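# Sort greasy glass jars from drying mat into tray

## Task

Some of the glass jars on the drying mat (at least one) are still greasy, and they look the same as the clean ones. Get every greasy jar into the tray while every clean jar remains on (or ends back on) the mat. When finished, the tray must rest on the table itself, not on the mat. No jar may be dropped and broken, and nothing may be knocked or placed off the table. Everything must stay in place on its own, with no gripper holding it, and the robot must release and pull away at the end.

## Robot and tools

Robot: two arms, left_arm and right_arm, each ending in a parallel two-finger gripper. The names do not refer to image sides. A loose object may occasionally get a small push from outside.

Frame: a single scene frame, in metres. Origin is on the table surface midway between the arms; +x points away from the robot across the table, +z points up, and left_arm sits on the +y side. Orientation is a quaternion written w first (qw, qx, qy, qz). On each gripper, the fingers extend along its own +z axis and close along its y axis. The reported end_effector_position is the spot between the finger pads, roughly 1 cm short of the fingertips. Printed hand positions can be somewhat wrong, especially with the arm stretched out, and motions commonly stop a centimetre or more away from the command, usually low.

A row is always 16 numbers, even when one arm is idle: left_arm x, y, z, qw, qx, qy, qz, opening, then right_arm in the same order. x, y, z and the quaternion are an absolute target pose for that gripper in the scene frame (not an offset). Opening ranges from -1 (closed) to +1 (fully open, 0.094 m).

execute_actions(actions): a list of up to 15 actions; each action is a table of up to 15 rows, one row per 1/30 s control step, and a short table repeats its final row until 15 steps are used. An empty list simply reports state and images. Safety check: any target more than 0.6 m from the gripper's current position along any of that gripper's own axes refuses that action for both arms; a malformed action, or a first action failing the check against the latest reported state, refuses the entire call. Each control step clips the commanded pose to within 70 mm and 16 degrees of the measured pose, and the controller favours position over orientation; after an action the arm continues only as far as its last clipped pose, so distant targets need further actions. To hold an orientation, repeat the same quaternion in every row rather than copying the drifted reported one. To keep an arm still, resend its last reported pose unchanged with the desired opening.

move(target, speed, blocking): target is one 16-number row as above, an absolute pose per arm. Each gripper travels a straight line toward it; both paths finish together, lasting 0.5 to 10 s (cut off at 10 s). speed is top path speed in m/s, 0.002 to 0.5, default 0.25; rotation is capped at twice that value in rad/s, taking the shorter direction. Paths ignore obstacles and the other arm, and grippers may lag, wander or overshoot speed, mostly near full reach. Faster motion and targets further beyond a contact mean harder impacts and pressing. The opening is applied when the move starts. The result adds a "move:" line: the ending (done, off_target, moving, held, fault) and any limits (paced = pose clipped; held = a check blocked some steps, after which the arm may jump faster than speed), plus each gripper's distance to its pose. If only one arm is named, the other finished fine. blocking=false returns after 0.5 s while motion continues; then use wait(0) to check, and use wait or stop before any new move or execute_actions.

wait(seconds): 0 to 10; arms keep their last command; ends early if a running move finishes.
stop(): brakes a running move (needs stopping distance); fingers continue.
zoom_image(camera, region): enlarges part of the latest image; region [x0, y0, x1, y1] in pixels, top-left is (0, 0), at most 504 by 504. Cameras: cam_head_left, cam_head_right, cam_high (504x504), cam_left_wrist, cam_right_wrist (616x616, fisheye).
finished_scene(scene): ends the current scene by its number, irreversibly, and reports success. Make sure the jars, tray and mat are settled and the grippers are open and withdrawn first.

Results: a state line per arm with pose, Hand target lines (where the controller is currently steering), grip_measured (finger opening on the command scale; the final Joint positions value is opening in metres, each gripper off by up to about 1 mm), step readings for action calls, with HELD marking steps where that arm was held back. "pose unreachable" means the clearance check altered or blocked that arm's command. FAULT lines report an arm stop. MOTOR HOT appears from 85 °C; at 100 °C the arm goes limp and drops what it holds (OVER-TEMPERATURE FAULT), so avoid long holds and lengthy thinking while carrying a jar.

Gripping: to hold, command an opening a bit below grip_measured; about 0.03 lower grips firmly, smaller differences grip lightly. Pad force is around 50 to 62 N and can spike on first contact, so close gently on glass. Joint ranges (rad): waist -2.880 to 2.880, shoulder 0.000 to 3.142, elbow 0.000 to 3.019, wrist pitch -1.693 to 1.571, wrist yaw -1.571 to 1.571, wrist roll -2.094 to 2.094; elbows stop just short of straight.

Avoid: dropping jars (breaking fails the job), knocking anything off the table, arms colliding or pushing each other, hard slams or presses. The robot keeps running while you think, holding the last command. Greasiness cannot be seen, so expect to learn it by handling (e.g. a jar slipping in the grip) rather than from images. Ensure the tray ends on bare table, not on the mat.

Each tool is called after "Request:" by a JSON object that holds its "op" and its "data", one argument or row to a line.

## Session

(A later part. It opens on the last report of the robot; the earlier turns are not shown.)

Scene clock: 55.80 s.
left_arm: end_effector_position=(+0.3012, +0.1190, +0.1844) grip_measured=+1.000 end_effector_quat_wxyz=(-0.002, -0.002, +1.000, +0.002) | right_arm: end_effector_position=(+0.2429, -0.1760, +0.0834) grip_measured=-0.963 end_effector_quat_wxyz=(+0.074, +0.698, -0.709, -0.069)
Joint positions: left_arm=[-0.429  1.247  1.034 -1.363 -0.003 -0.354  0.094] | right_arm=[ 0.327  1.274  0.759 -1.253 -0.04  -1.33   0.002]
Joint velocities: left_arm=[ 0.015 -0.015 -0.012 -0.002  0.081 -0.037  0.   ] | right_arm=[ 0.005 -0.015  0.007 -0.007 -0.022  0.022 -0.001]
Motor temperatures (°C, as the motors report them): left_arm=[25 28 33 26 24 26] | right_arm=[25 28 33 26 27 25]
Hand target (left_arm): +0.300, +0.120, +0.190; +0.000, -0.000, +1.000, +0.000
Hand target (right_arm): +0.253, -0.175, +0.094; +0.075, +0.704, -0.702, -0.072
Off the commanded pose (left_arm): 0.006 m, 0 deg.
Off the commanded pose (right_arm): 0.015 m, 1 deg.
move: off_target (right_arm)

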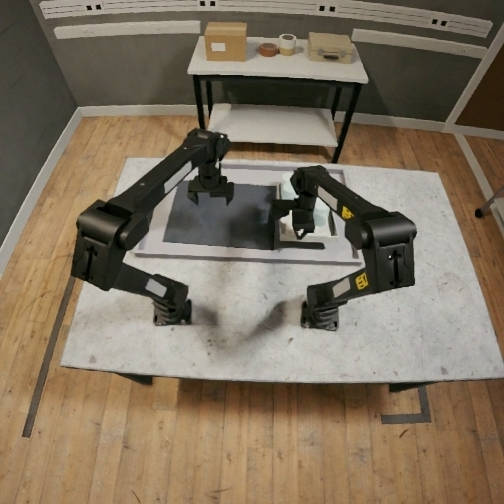

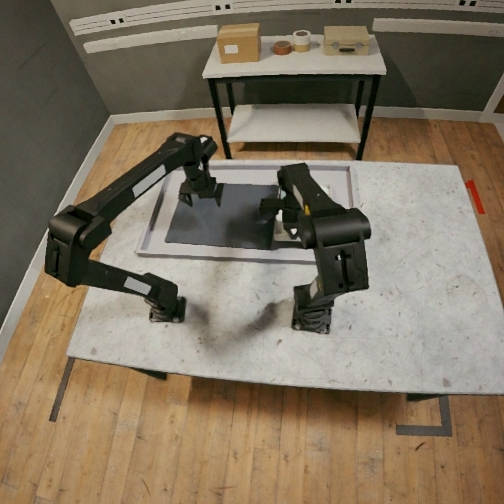

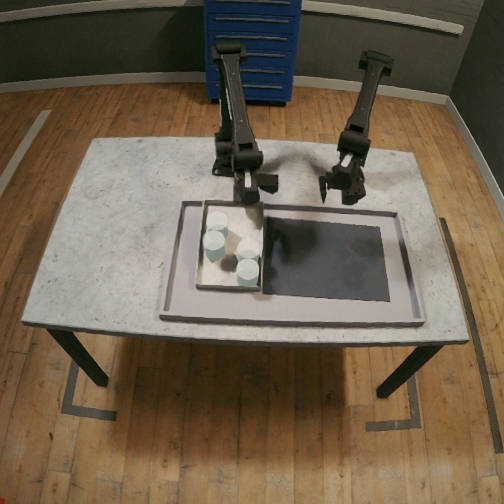

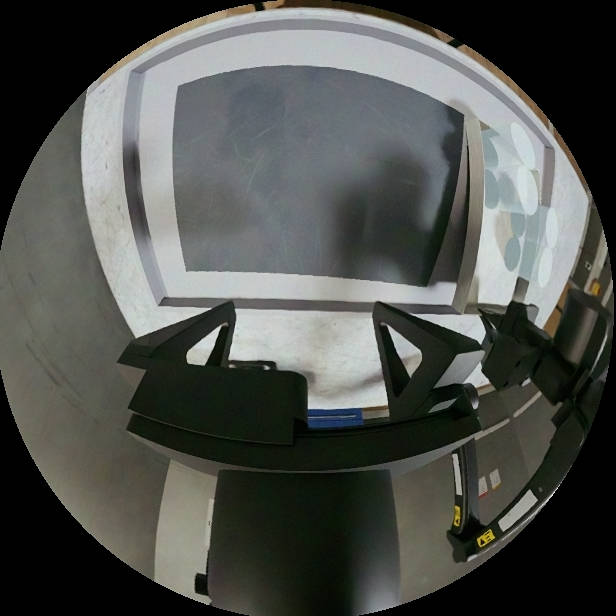

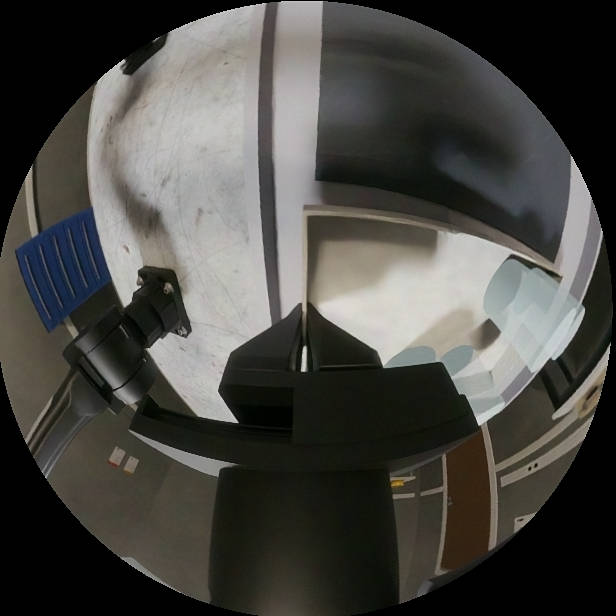

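Request:
{"op": "move", "data": {
  "target": [0.30,0.12,0.19,0,0,1,0,1,0.240,-0.175,0.016,0,-0.7071,0.7071,0,-0.98],
  "speed": 0.07
}}

Request:
{"op": "zoom_image", "data": {
  "camera": "cam_high",
  "region": [180, 190, 290, 300]
}}

Scene clock: 57.63 s.
left_arm: end_effector_position=(+0.3012, +0.1190, +0.1844) grip_measured=+1.000 end_effector_quat_wxyz=(-0.002, -0.002, +1.000, +0.002) | right_arm: end_effector_position=(+0.2392, -0.1776, +0.0221) grip_measured=-0.963 end_effector_quat_wxyz=(+0.004, +0.702, -0.712, -0.006)
Joint positions: left_arm=[-0.429  1.247  1.034 -1.363 -0.003 -0.354  0.094] | right_arm=[ 0.348  1.245  0.555 -0.894 -0.006 -1.308  0.002]
Joint velocities: left_arm=[-0.015  0.005  0.007  0.007 -0.081 -0.037  0.   ] | right_arm=[-0.015 -0.005 -0.007 -0.012 -0.037  0.007 -0.   ]
Motor temperatures (°C, as the motors report them): left_arm=[25 28 33 26 24 26] | right_arm=[25 28 33 26 27 25]
Hand target (left_arm): +0.300, +0.120, +0.190; +0.000, -0.000, +1.000, +0.000
Hand target (right_arm): +0.240, -0.175, +0.016; -0.001, +0.706, -0.708, -0.001
Off the commanded pose (left_arm): 0.006 m, 0 deg.
Off the commanded pose (right_arm): 0.007 m, 1 deg.
move: done

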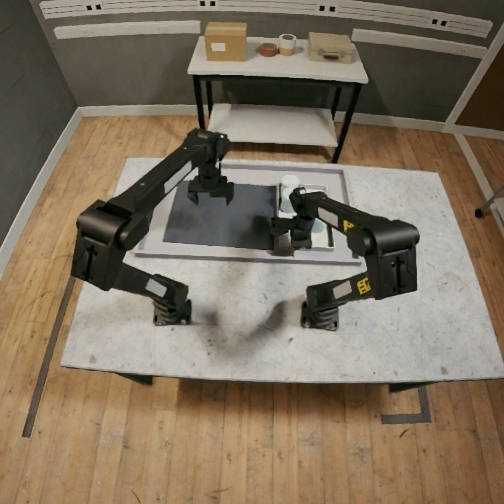

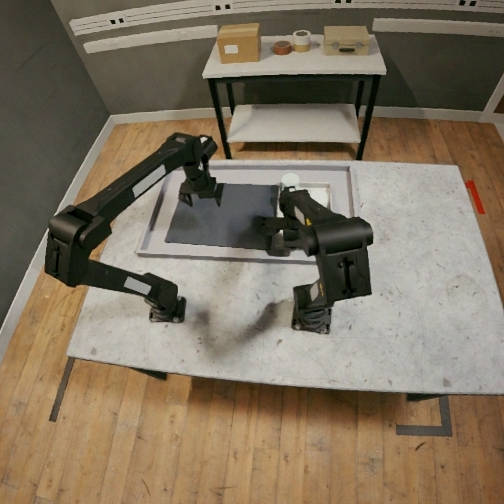

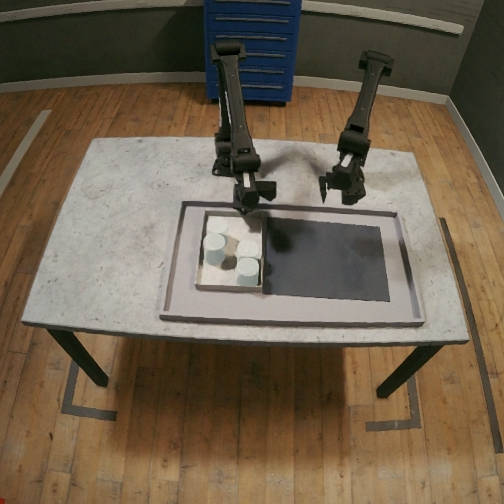

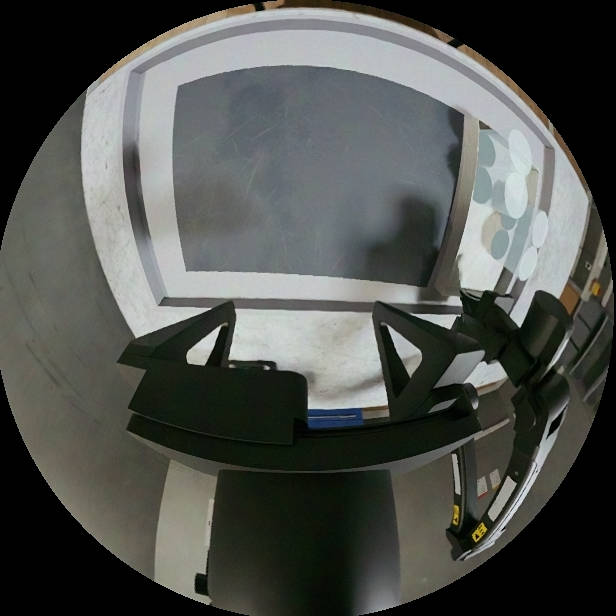

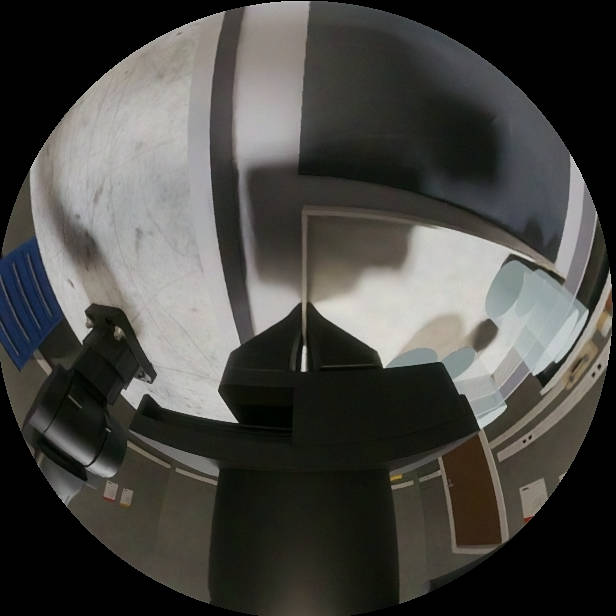

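Region (180, 190, 290, 300) of cam_high's 504x504 image, scaled by 4.582, with more detail than that image has.

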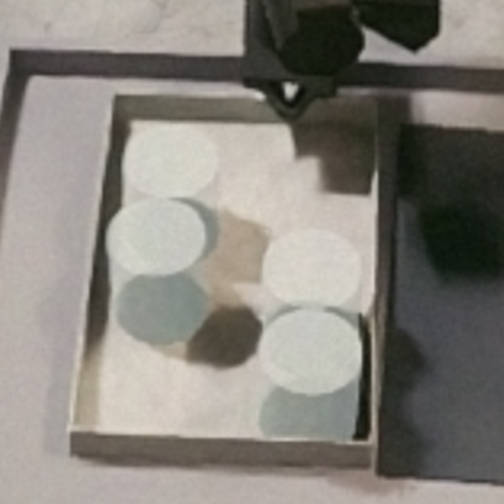

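Request:
{"op": "execute_actions", "data": {
  "actions": [
    [[0.30,0.12,0.19,0,0,1,0,1,0.240,-0.176,0.02,0,-0.7071,0.7071,0,-0.94],[0.30,0.12,0.19,0,0,1,0,1,0.240,-0.176,0.02,0,-0.7071,0.7071,0,-0.88],[0.30,0.12,0.19,0,0,1,0,1,0.240,-0.176,0.02,0,-0.7071,0.7071,0,-0.75],[0.30,0.12,0.19,0,0,1,0,1,0.240,-0.176,0.02,0,-0.7071,0.7071,0,-0.6],[0.30,0.12,0.19,0,0,1,0,1,0.240,-0.176,0.02,0,-0.7071,0.7071,0,-0.5],[0.30,0.12,0.19,0,0,1,0,1,0.240,-0.176,0.02,0,-0.7071,0.7071,0,-0.5],[0.30,0.12,0.19,0,0,1,0,1,0.240,-0.176,0.03,0,-0.7071,0.7071,0,-0.5],[0.30,0.12,0.19,0,0,1,0,1,0.240,-0.176,0.04,0,-0.7071,0.7071,0,-0.5],[0.30,0.12,0.19,0,0,1,0,1,0.240,-0.176,0.05,0,-0.7071,0.7071,0,-0.5],[0.30,0.12,0.19,0,0,1,0,1,0.240,-0.176,0.06,0,-0.7071,0.7071,0,-0.5],[0.30,0.12,0.19,0,0,1,0,1,0.240,-0.176,0.07,0,-0.7071,0.7071,0,-0.5],[0.30,0.12,0.19,0,0,1,0,1,0.240,-0.176,0.08,0,-0.7071,0.7071,0,-0.5],[0.30,0.12,0.19,0,0,1,0,1,0.240,-0.176,0.09,0,-0.7071,0.7071,0,-0.5]]
  ]
}}

Request:
{"op": "move", "data": {
  "target": [0.465,-0.180,0.155,0,0,1,0,0.8,0.21,-0.36,0.18,0,0,1,0,0.8],
  "speed": 0.35
}}

Scene clock: 59.27 s.
left_arm: end_effector_position=(+0.3012, +0.1190, +0.1844) grip_measured=+1.000 end_effector_quat_wxyz=(-0.002, -0.002, +1.000, +0.002) | right_arm: end_effector_position=(+0.2265, -0.1818, +0.0622) grip_measured=-0.501 end_effector_quat_wxyz=(+0.014, +0.702, -0.712, -0.008)
Joint positions: left_arm=[-0.429  1.247  1.034 -1.363 -0.003 -0.354  0.094] | right_arm=[ 0.348  1.13   0.597 -1.07  -0.001 -1.308  0.023]
Joint velocities: left_arm=[-0.015 -0.024 -0.002 -0.012  0.022 -0.007  0.   ] | right_arm=[-0.015 -0.484  0.339 -0.51  -0.037 -0.037  0.001]
Motor temperatures (°C, as the motors report them): left_arm=[25 28 33 26 24 26] | right_arm=[25 28 33 26 27 25]
Hand target (left_arm): +0.300, +0.120, +0.190; +0.000, -0.000, +1.000, +0.000
Hand target (right_arm): +0.240, -0.176, +0.087; -0.001, +0.707, -0.707, +0.000
Off the commanded pose (left_arm): 0.006 m, 0 deg.
Off the commanded pose (right_arm): 0.031 m, 2 deg.
Step readings (end_effector_position):
0: left_arm (+0.3012, +0.1190, +0.1844) | right_arm (+0.2392, -0.1776, +0.0221)
1: left_arm (+0.3012, +0.1190, +0.1844) | right_arm (+0.2392, -0.1776, +0.0222)
2: left_arm (+0.3012, +0.1190, +0.1844) | right_arm (+0.2393, -0.1778, +0.0223)
4: left_arm (+0.3012, +0.1190, +0.1844) | right_arm (+0.2397, -0.1779, +0.0223)
8: left_arm (+0.3012, +0.1190, +0.1844) | right_arm (+0.2387, -0.1782, +0.0232)
15: end_effector_position above

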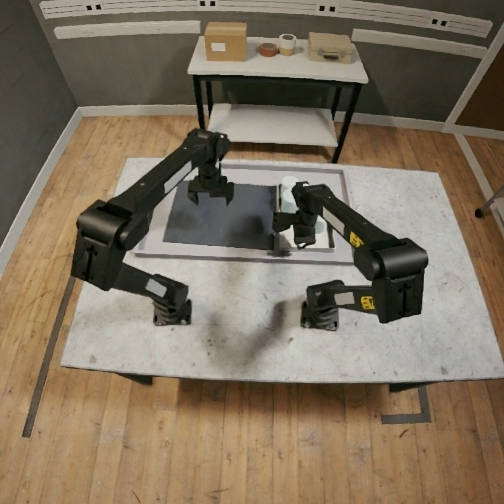

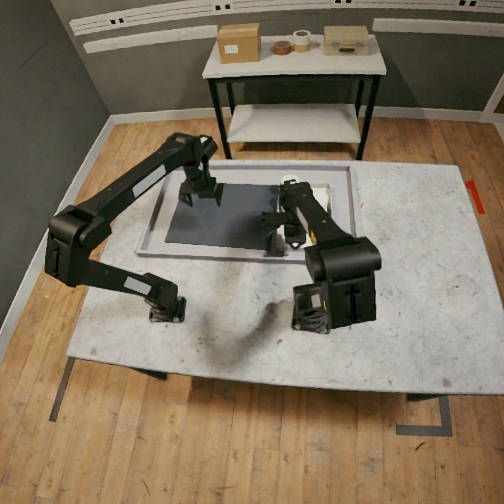

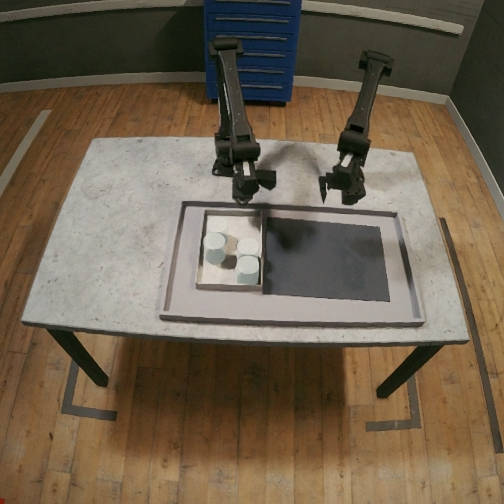

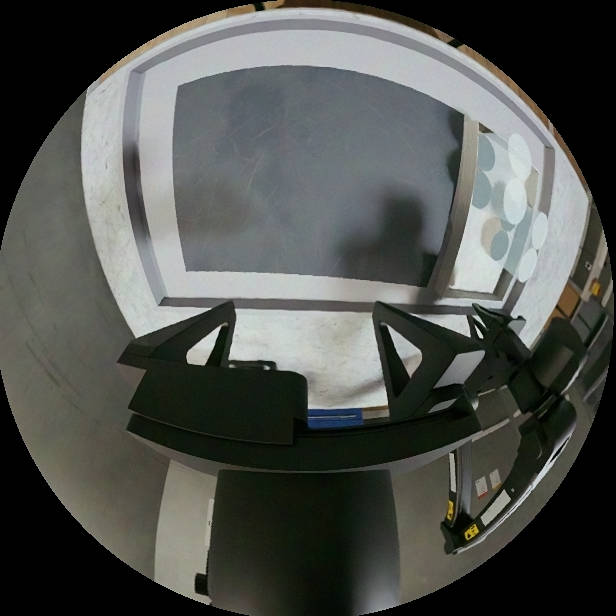

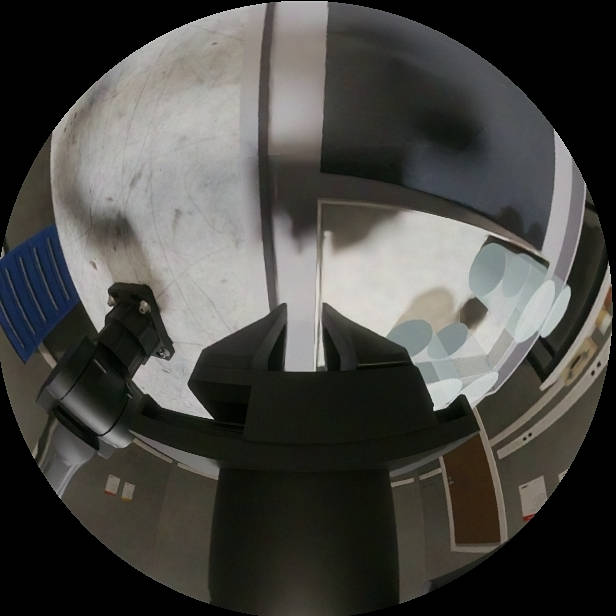

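Scene clock: 62.03 s.
left_arm: end_effector_position=(+0.4569, -0.1659, +0.1445) grip_measured=+0.802 end_effector_quat_wxyz=(-0.013, -0.002, +1.000, +0.010) | right_arm: end_effector_position=(+0.1994, -0.3519, +0.1641) grip_measured=+0.798 end_effector_quat_wxyz=(-0.013, -0.008, +1.000, +0.006)
Joint positions: left_arm=[-0.78   2.026  1.894 -1.471  0.001 -0.705  0.085] | right_arm=[-0.386  0.982  0.789 -1.406  0.002 -0.501  0.084]
Joint velocities: left_arm=[ 0.015  0.015  0.017 -0.002  0.051 -0.066  0.   ] | right_arm=[ 0.005  0.005  0.007  0.027  0.051 -0.066  0.   ]
Motor temperatures (°C, as the motors report them): left_arm=[25 28 34 26 24 26] | right_arm=[25 28 33 26 27 25]
Hand target (left_arm): +0.462, -0.180, +0.159; -0.001, +0.000, +1.000, -0.002
Hand target (right_arm): +0.208, -0.358, +0.179; -0.005, +0.000, +1.000, -0.000
Off the commanded pose (left_arm): 0.019 m, 2 deg.
Off the commanded pose (right_arm): 0.021 m, 2 deg.
move: off_target (left_arm, right_arm)

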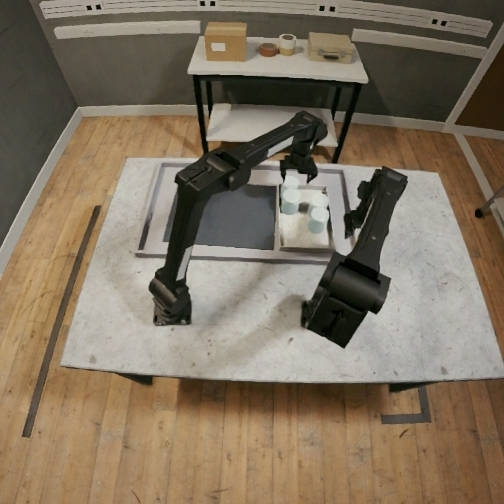

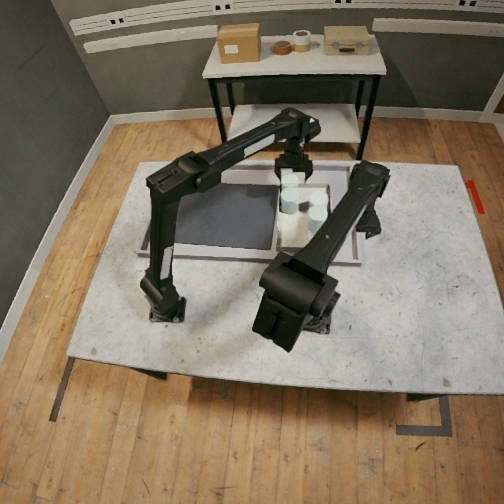

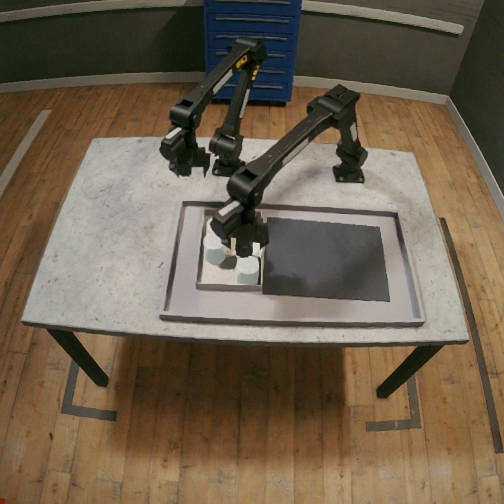

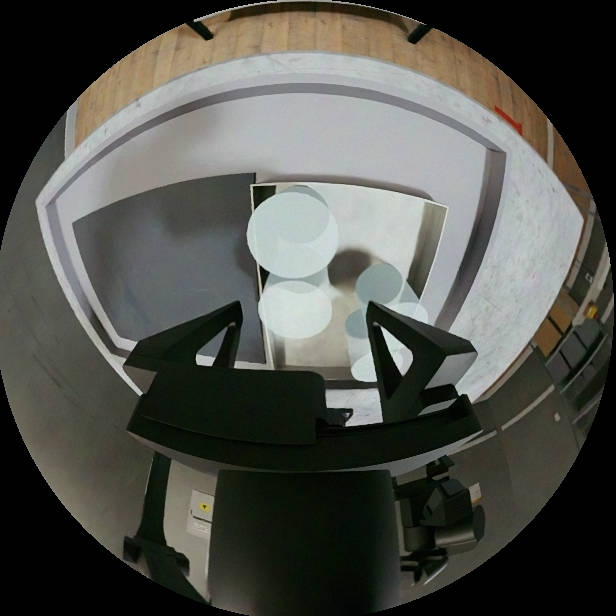

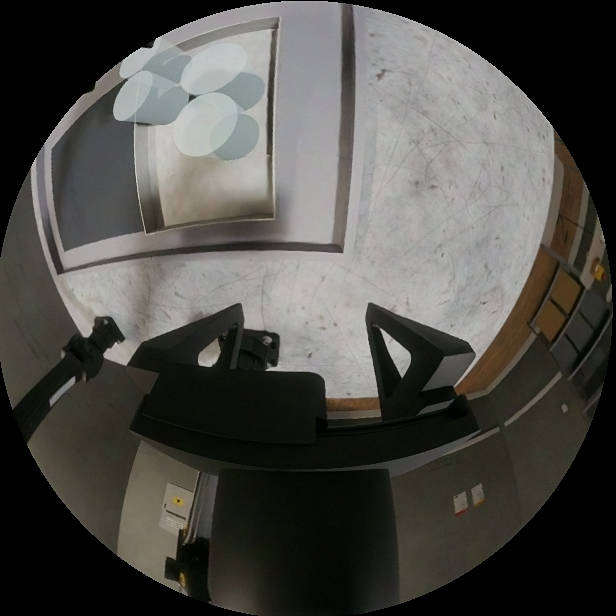

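Request:
{"op": "zoom_image", "data": {
  "camera": "cam_left_wrist",
  "region": [230, 160, 390, 320]
}}

Region (230, 160, 390, 320) of cam_left_wrist's 616x616 image, scaled by 3.150, with more detail than that image has.

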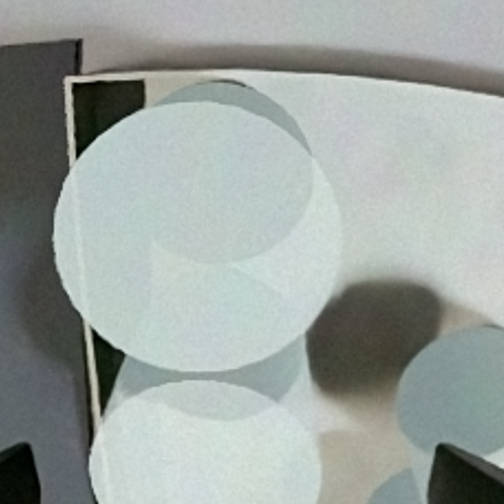

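Request:
{"op": "move", "data": {
  "target": [0.33,0.10,0.19,0,0,1,0,0.8,0.525,-0.255,0.13,0,0.7071,0.7071,0,-0.45],
  "speed": 0.35
}}

Scene clock: 66.03 s.
left_arm: end_effector_position=(+0.3318, +0.0960, +0.1805) grip_measured=+0.802 end_effector_quat_wxyz=(-0.005, +0.002, +1.000, +0.003) | right_arm: end_effector_position=(+0.5128, -0.2597, +0.1279) grip_measured=-0.448 end_effector_quat_wxyz=(+0.000, +0.706, +0.708, +0.002)
Joint positions: left_arm=[-0.458  1.352  1.118 -1.348 -0.003 -0.377  0.085] | right_arm=[ 0.063  1.754  1.443 -1.256 -0.003  1.533  0.026]
Joint velocities: left_arm=[-0.015 -0.015 -0.012 -0.002  0.007 -0.051  0.   ] | right_arm=[-0.005  0.005  0.002  0.022 -0.037 -0.066  0.001]
Motor temperatures (°C, as the motors report them): left_arm=[25 28 34 26 24 26] | right_arm=[25 28 34 26 27 25]
Hand target (left_arm): +0.331, +0.101, +0.187; +0.001, +0.000, +1.000, +0.001
Hand target (right_arm): +0.526, -0.257, +0.132; +0.002, +0.707, +0.707, +0.003
Off the commanded pose (left_arm): 0.010 m, 1 deg.
Off the commanded pose (right_arm): 0.013 m, 0 deg.
move: off_target (right_arm)

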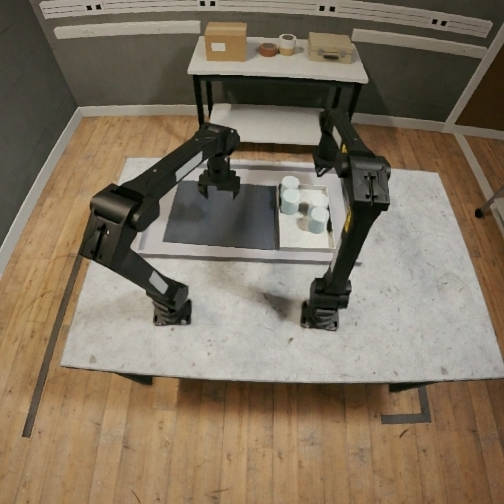

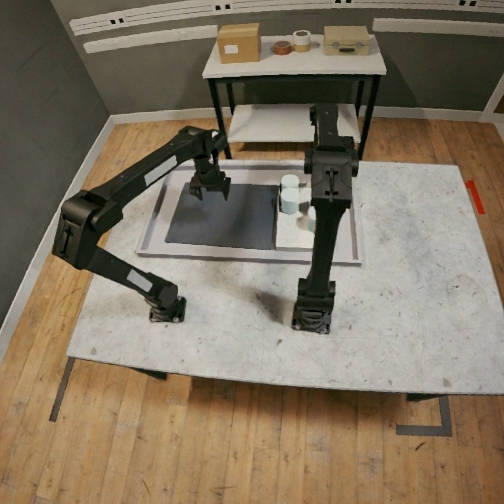

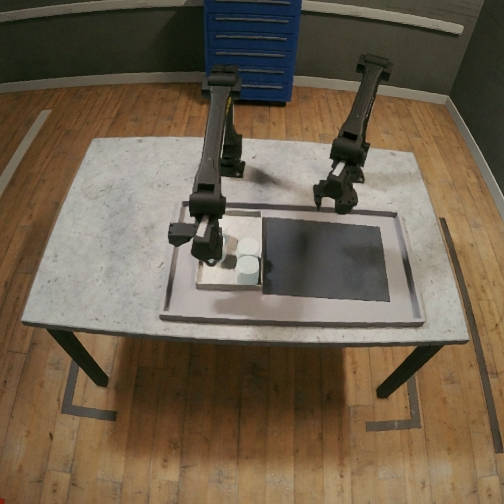

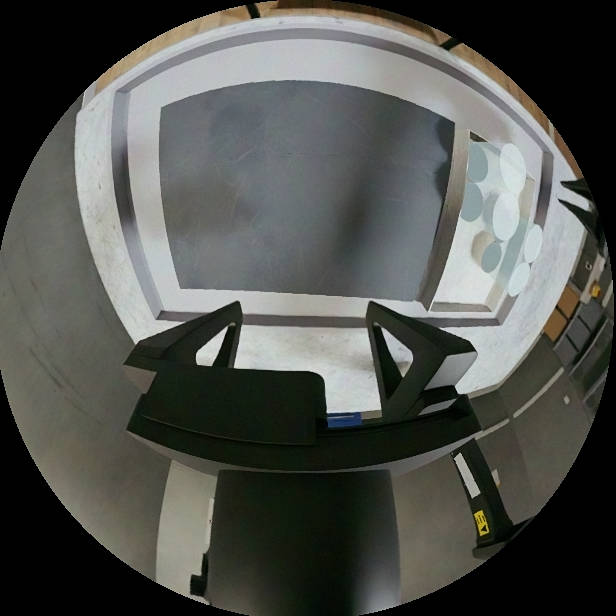

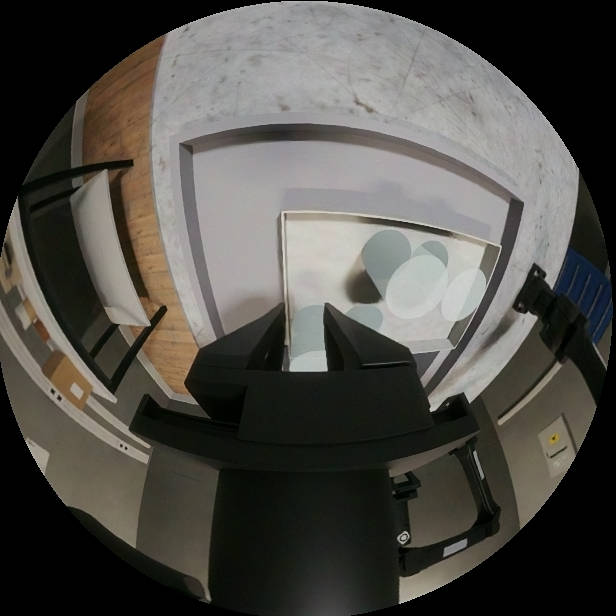

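Request:
{"op": "move", "data": {
  "target": [0.33,0.10,0.19,0,0,1,0,0.8,0.532,-0.255,0.048,0,0.7071,0.7071,0,-0.45],
  "speed": 0.12
}}

Scene clock: 67.17 s.
left_arm: end_effector_position=(+0.3308, +0.0964, +0.1805) grip_measured=+0.802 end_effector_quat_wxyz=(-0.007, +0.002, +1.000, +0.004) | right_arm: end_effector_position=(+0.5318, -0.2605, +0.0620) grip_measured=-0.448 end_effector_quat_wxyz=(+0.003, +0.708, +0.706, +0.004)
Joint positions: left_arm=[-0.458  1.352  1.118 -1.352 -0.003 -0.376  0.085] | right_arm=[ 0.063  1.859  1.409 -1.11  -0.002  1.538  0.026]
Joint velocities: left_arm=[-0.005 -0.015 -0.007 -0.002 -0.007 -0.022 -0.   ] | right_arm=[-0.024 -0.015 -0.012 -0.017  0.007 -0.007  0.001]
Motor temperatures (°C, as the motors report them): left_arm=[25 28 34 26 24 26] | right_arm=[25 28 34 26 27 25]
Hand target (left_arm): +0.330, +0.100, +0.190; +0.000, +0.000, +1.000, +0.000
Hand target (right_arm): +0.532, -0.255, +0.049; +0.000, +0.707, +0.707, +0.000
Off the commanded pose (left_arm): 0.010 m, 1 deg.
Off the commanded pose (right_arm): 0.015 m, 1 deg.
move: off_target (right_arm)

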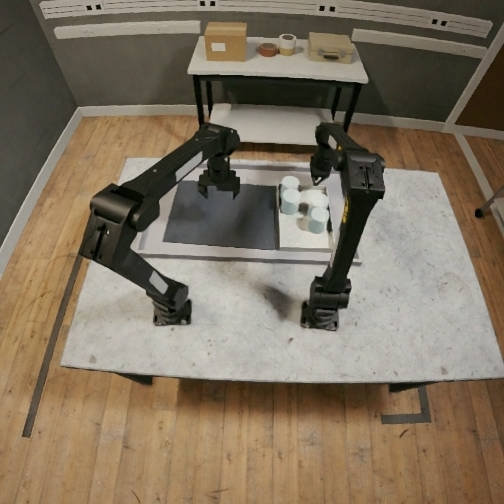

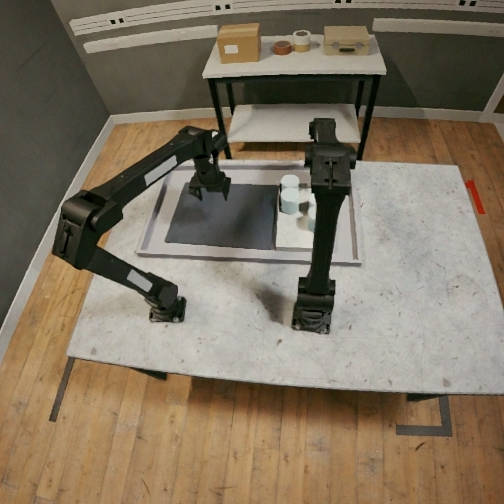

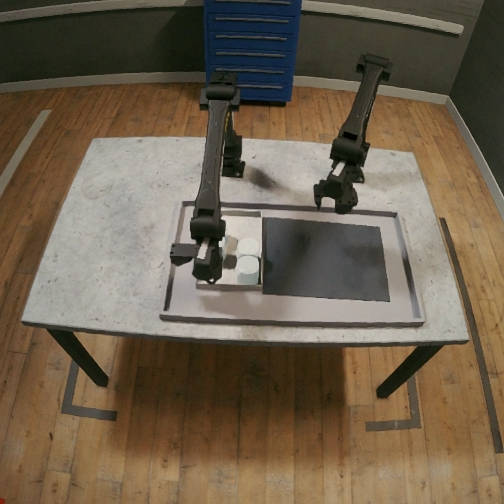

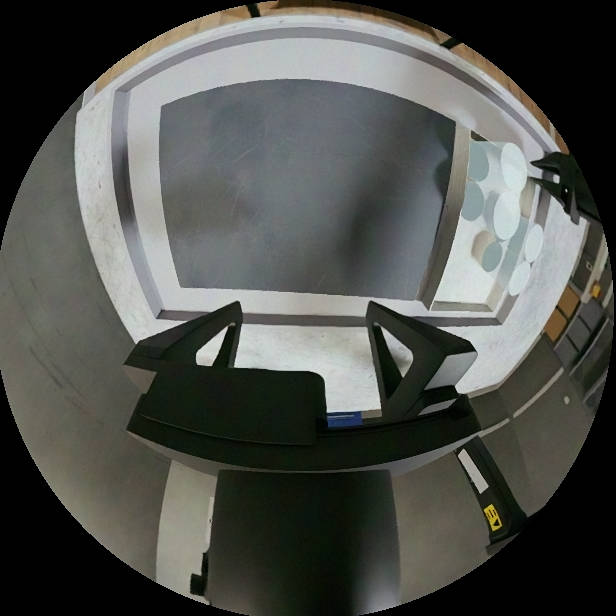

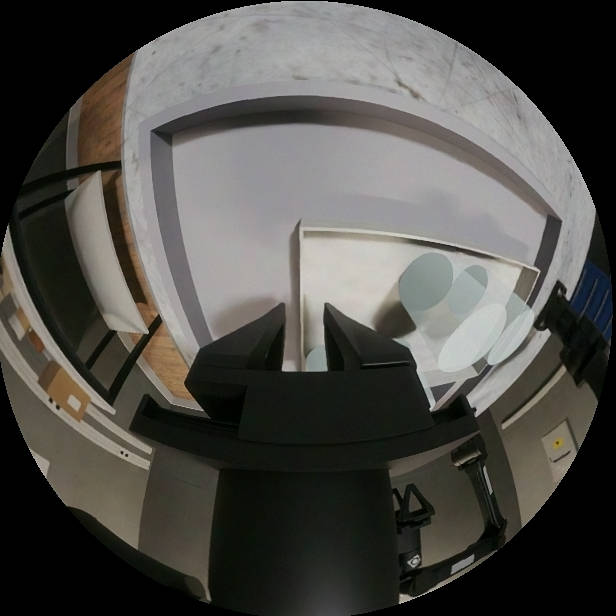

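Request:
{"op": "move", "data": {
  "target": [0.33,0.10,0.19,0,0,1,0,0.8,0.533,-0.232,0.011,0,0.7071,0.7071,0,-0.45],
  "speed": 0.06
}}

Scene clock: 68.73 s.
left_arm: end_effector_position=(+0.3308, +0.0964, +0.1805) grip_measured=+0.802 end_effector_quat_wxyz=(-0.007, +0.002, +1.000, +0.004) | right_arm: end_effector_position=(+0.5356, -0.2362, +0.0293) grip_measured=-0.448 end_effector_quat_wxyz=(+0.006, +0.707, +0.707, +0.008)
Joint positions: left_arm=[-0.458  1.352  1.118 -1.352 -0.003 -0.376  0.085] | right_arm=[ 0.108  1.902  1.377 -1.026 -0.002  1.58   0.026]
Joint velocities: left_arm=[ 0.015 -0.005 -0.017 -0.027 -0.037  0.037  0.001] | right_arm=[-0.005 -0.015 -0.002  0.017 -0.037 -0.051 -0.   ]
Motor temperatures (°C, as the motors report them): left_arm=[25 28 34 26 24 26] | right_arm=[25 28 34 26 27 25]
Hand target (left_arm): +0.330, +0.100, +0.190; +0.000, -0.000, +1.000, +0.000
Hand target (right_arm): +0.533, -0.232, +0.011; +0.000, +0.707, +0.707, -0.000
Off the commanded pose (left_arm): 0.010 m, 1 deg.
Off the commanded pose (right_arm): 0.019 m, 1 deg.
move: off_target (right_arm)

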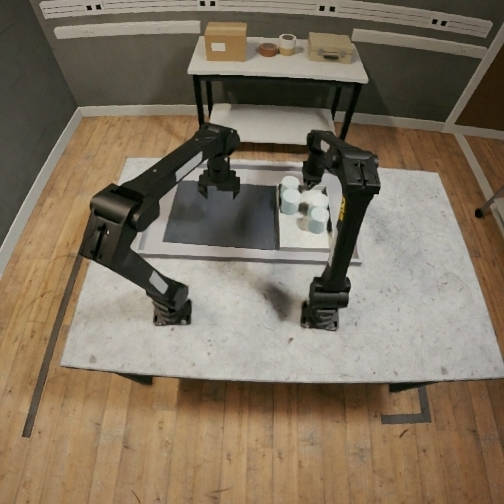

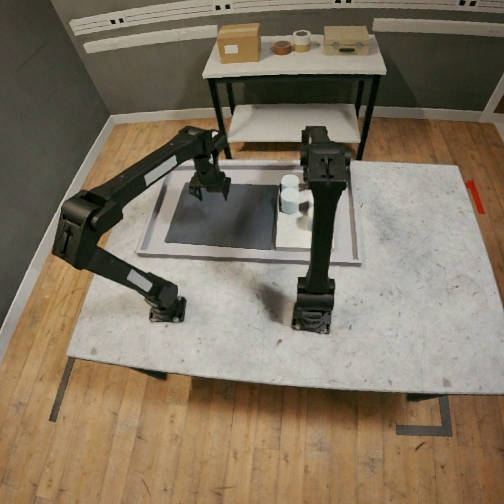

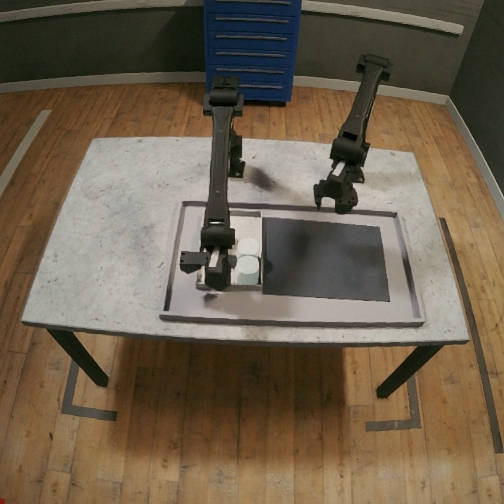

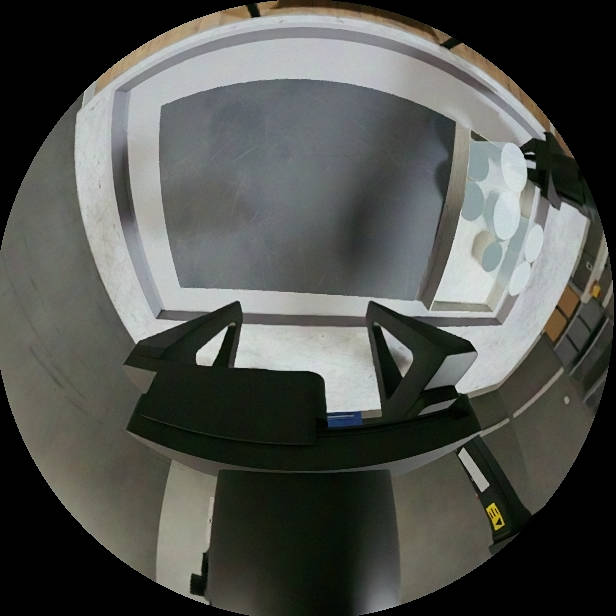

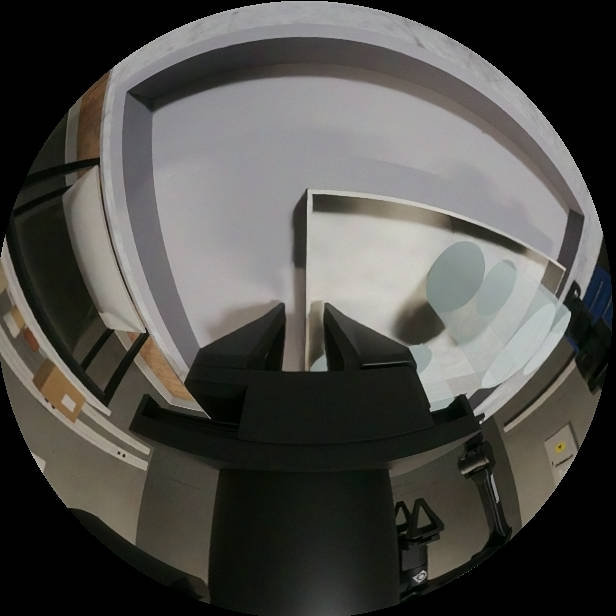

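Request:
{"op": "execute_actions", "data": {
  "actions": [
    [[0.33,0.10,0.19,0,0,1,0,0.8,0.532,-0.234,0.009,0,0.7071,0.7071,0,-0.45],[0.33,0.10,0.19,0,0,1,0,0.8,0.531,-0.234,0.007,0,0.7071,0.7071,0,-0.45],[0.33,0.10,0.19,0,0,1,0,0.8,0.530,-0.234,0.005,0,0.7071,0.7071,0,-0.45]]
  ]
}}

Scene clock: 69.30 s.
left_arm: end_effector_position=(+0.3308, +0.0964, +0.1805) grip_measured=+0.802 end_effector_quat_wxyz=(-0.007, +0.002, +1.000, +0.004) | right_arm: end_effector_position=(+0.5328, -0.2362, +0.0240) grip_measured=-0.448 end_effector_quat_wxyz=(+0.007, +0.707, +0.707, +0.008)
Joint positions: left_arm=[-0.458  1.352  1.118 -1.352 -0.003 -0.376  0.085] | right_arm=[ 0.108  1.902  1.361 -1.008 -0.002  1.58   0.026]
Joint velocities: left_arm=[-0.005  0.005 -0.002 -0.002  0.037  0.022 -0.   ] | right_arm=[-0.005  0.005 -0.007  0.027  0.007  0.037 -0.   ]
Motor temperatures (°C, as the motors report them): left_arm=[25 28 34 26 24 26] | right_arm=[25 28 34 26 27 25]
Hand target (left_arm): +0.330, +0.100, +0.190; +0.000, -0.000, +1.000, +0.000
Hand target (right_arm): +0.530, -0.234, +0.005; +0.000, +0.707, +0.707, -0.000
Off the commanded pose (left_arm): 0.010 m, 1 deg.
Off the commanded pose (right_arm): 0.019 m, 1 deg.
Step readings (end_effector_position):
0: left_arm (+0.3308, +0.0964, +0.1805) | right_arm (+0.5356, -0.2362, +0.0293)
1: left_arm (+0.3308, +0.0964, +0.1805) | right_arm (+0.5358, -0.2362, +0.0293)
2: left_arm (+0.3308, +0.0964, +0.1805) | right_arm (+0.5361, -0.2362, +0.0289)
4: left_arm (+0.3308, +0.0964, +0.1805) | right_arm (+0.5357, -0.2362, +0.0270)
8: left_arm (+0.3308, +0.0964, +0.1805) | right_arm (+0.5325, -0.2362, +0.0241)
15: end_effector_position above

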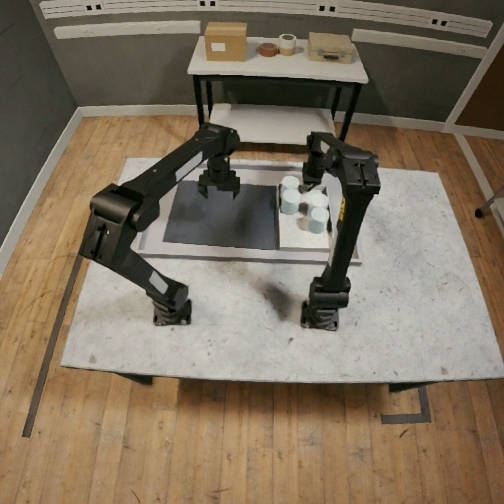

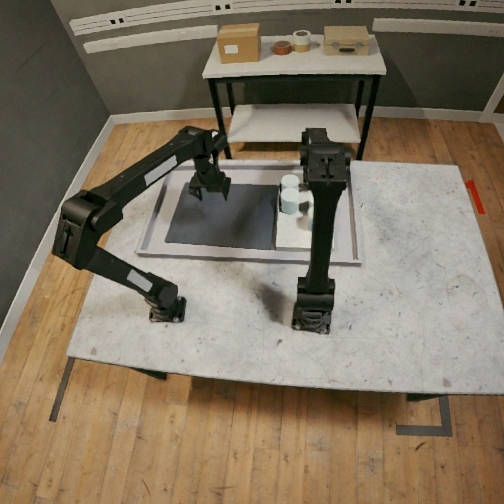

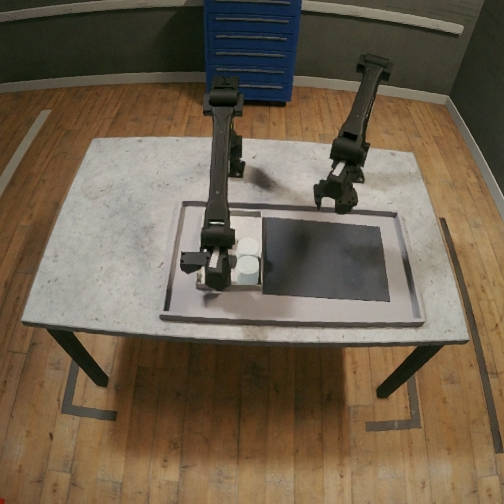

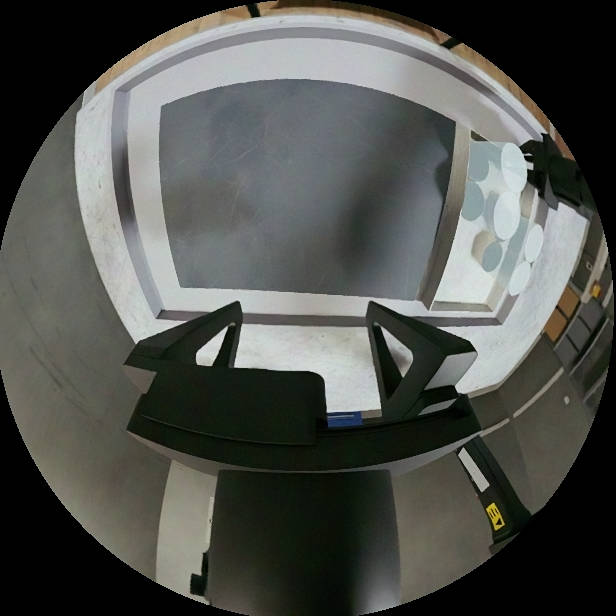

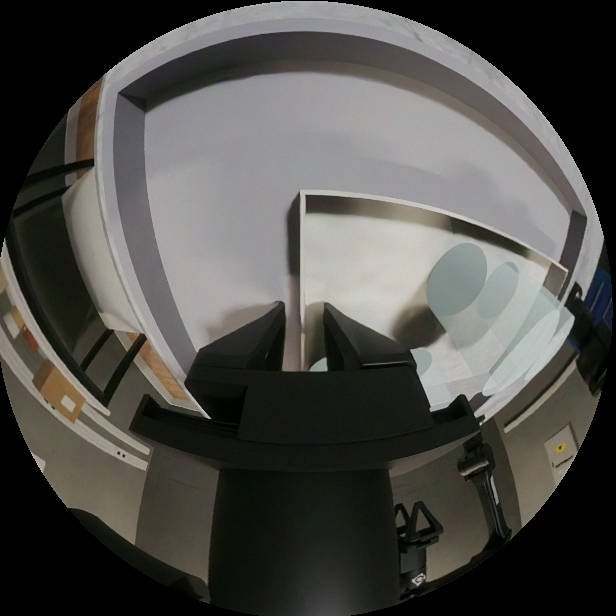

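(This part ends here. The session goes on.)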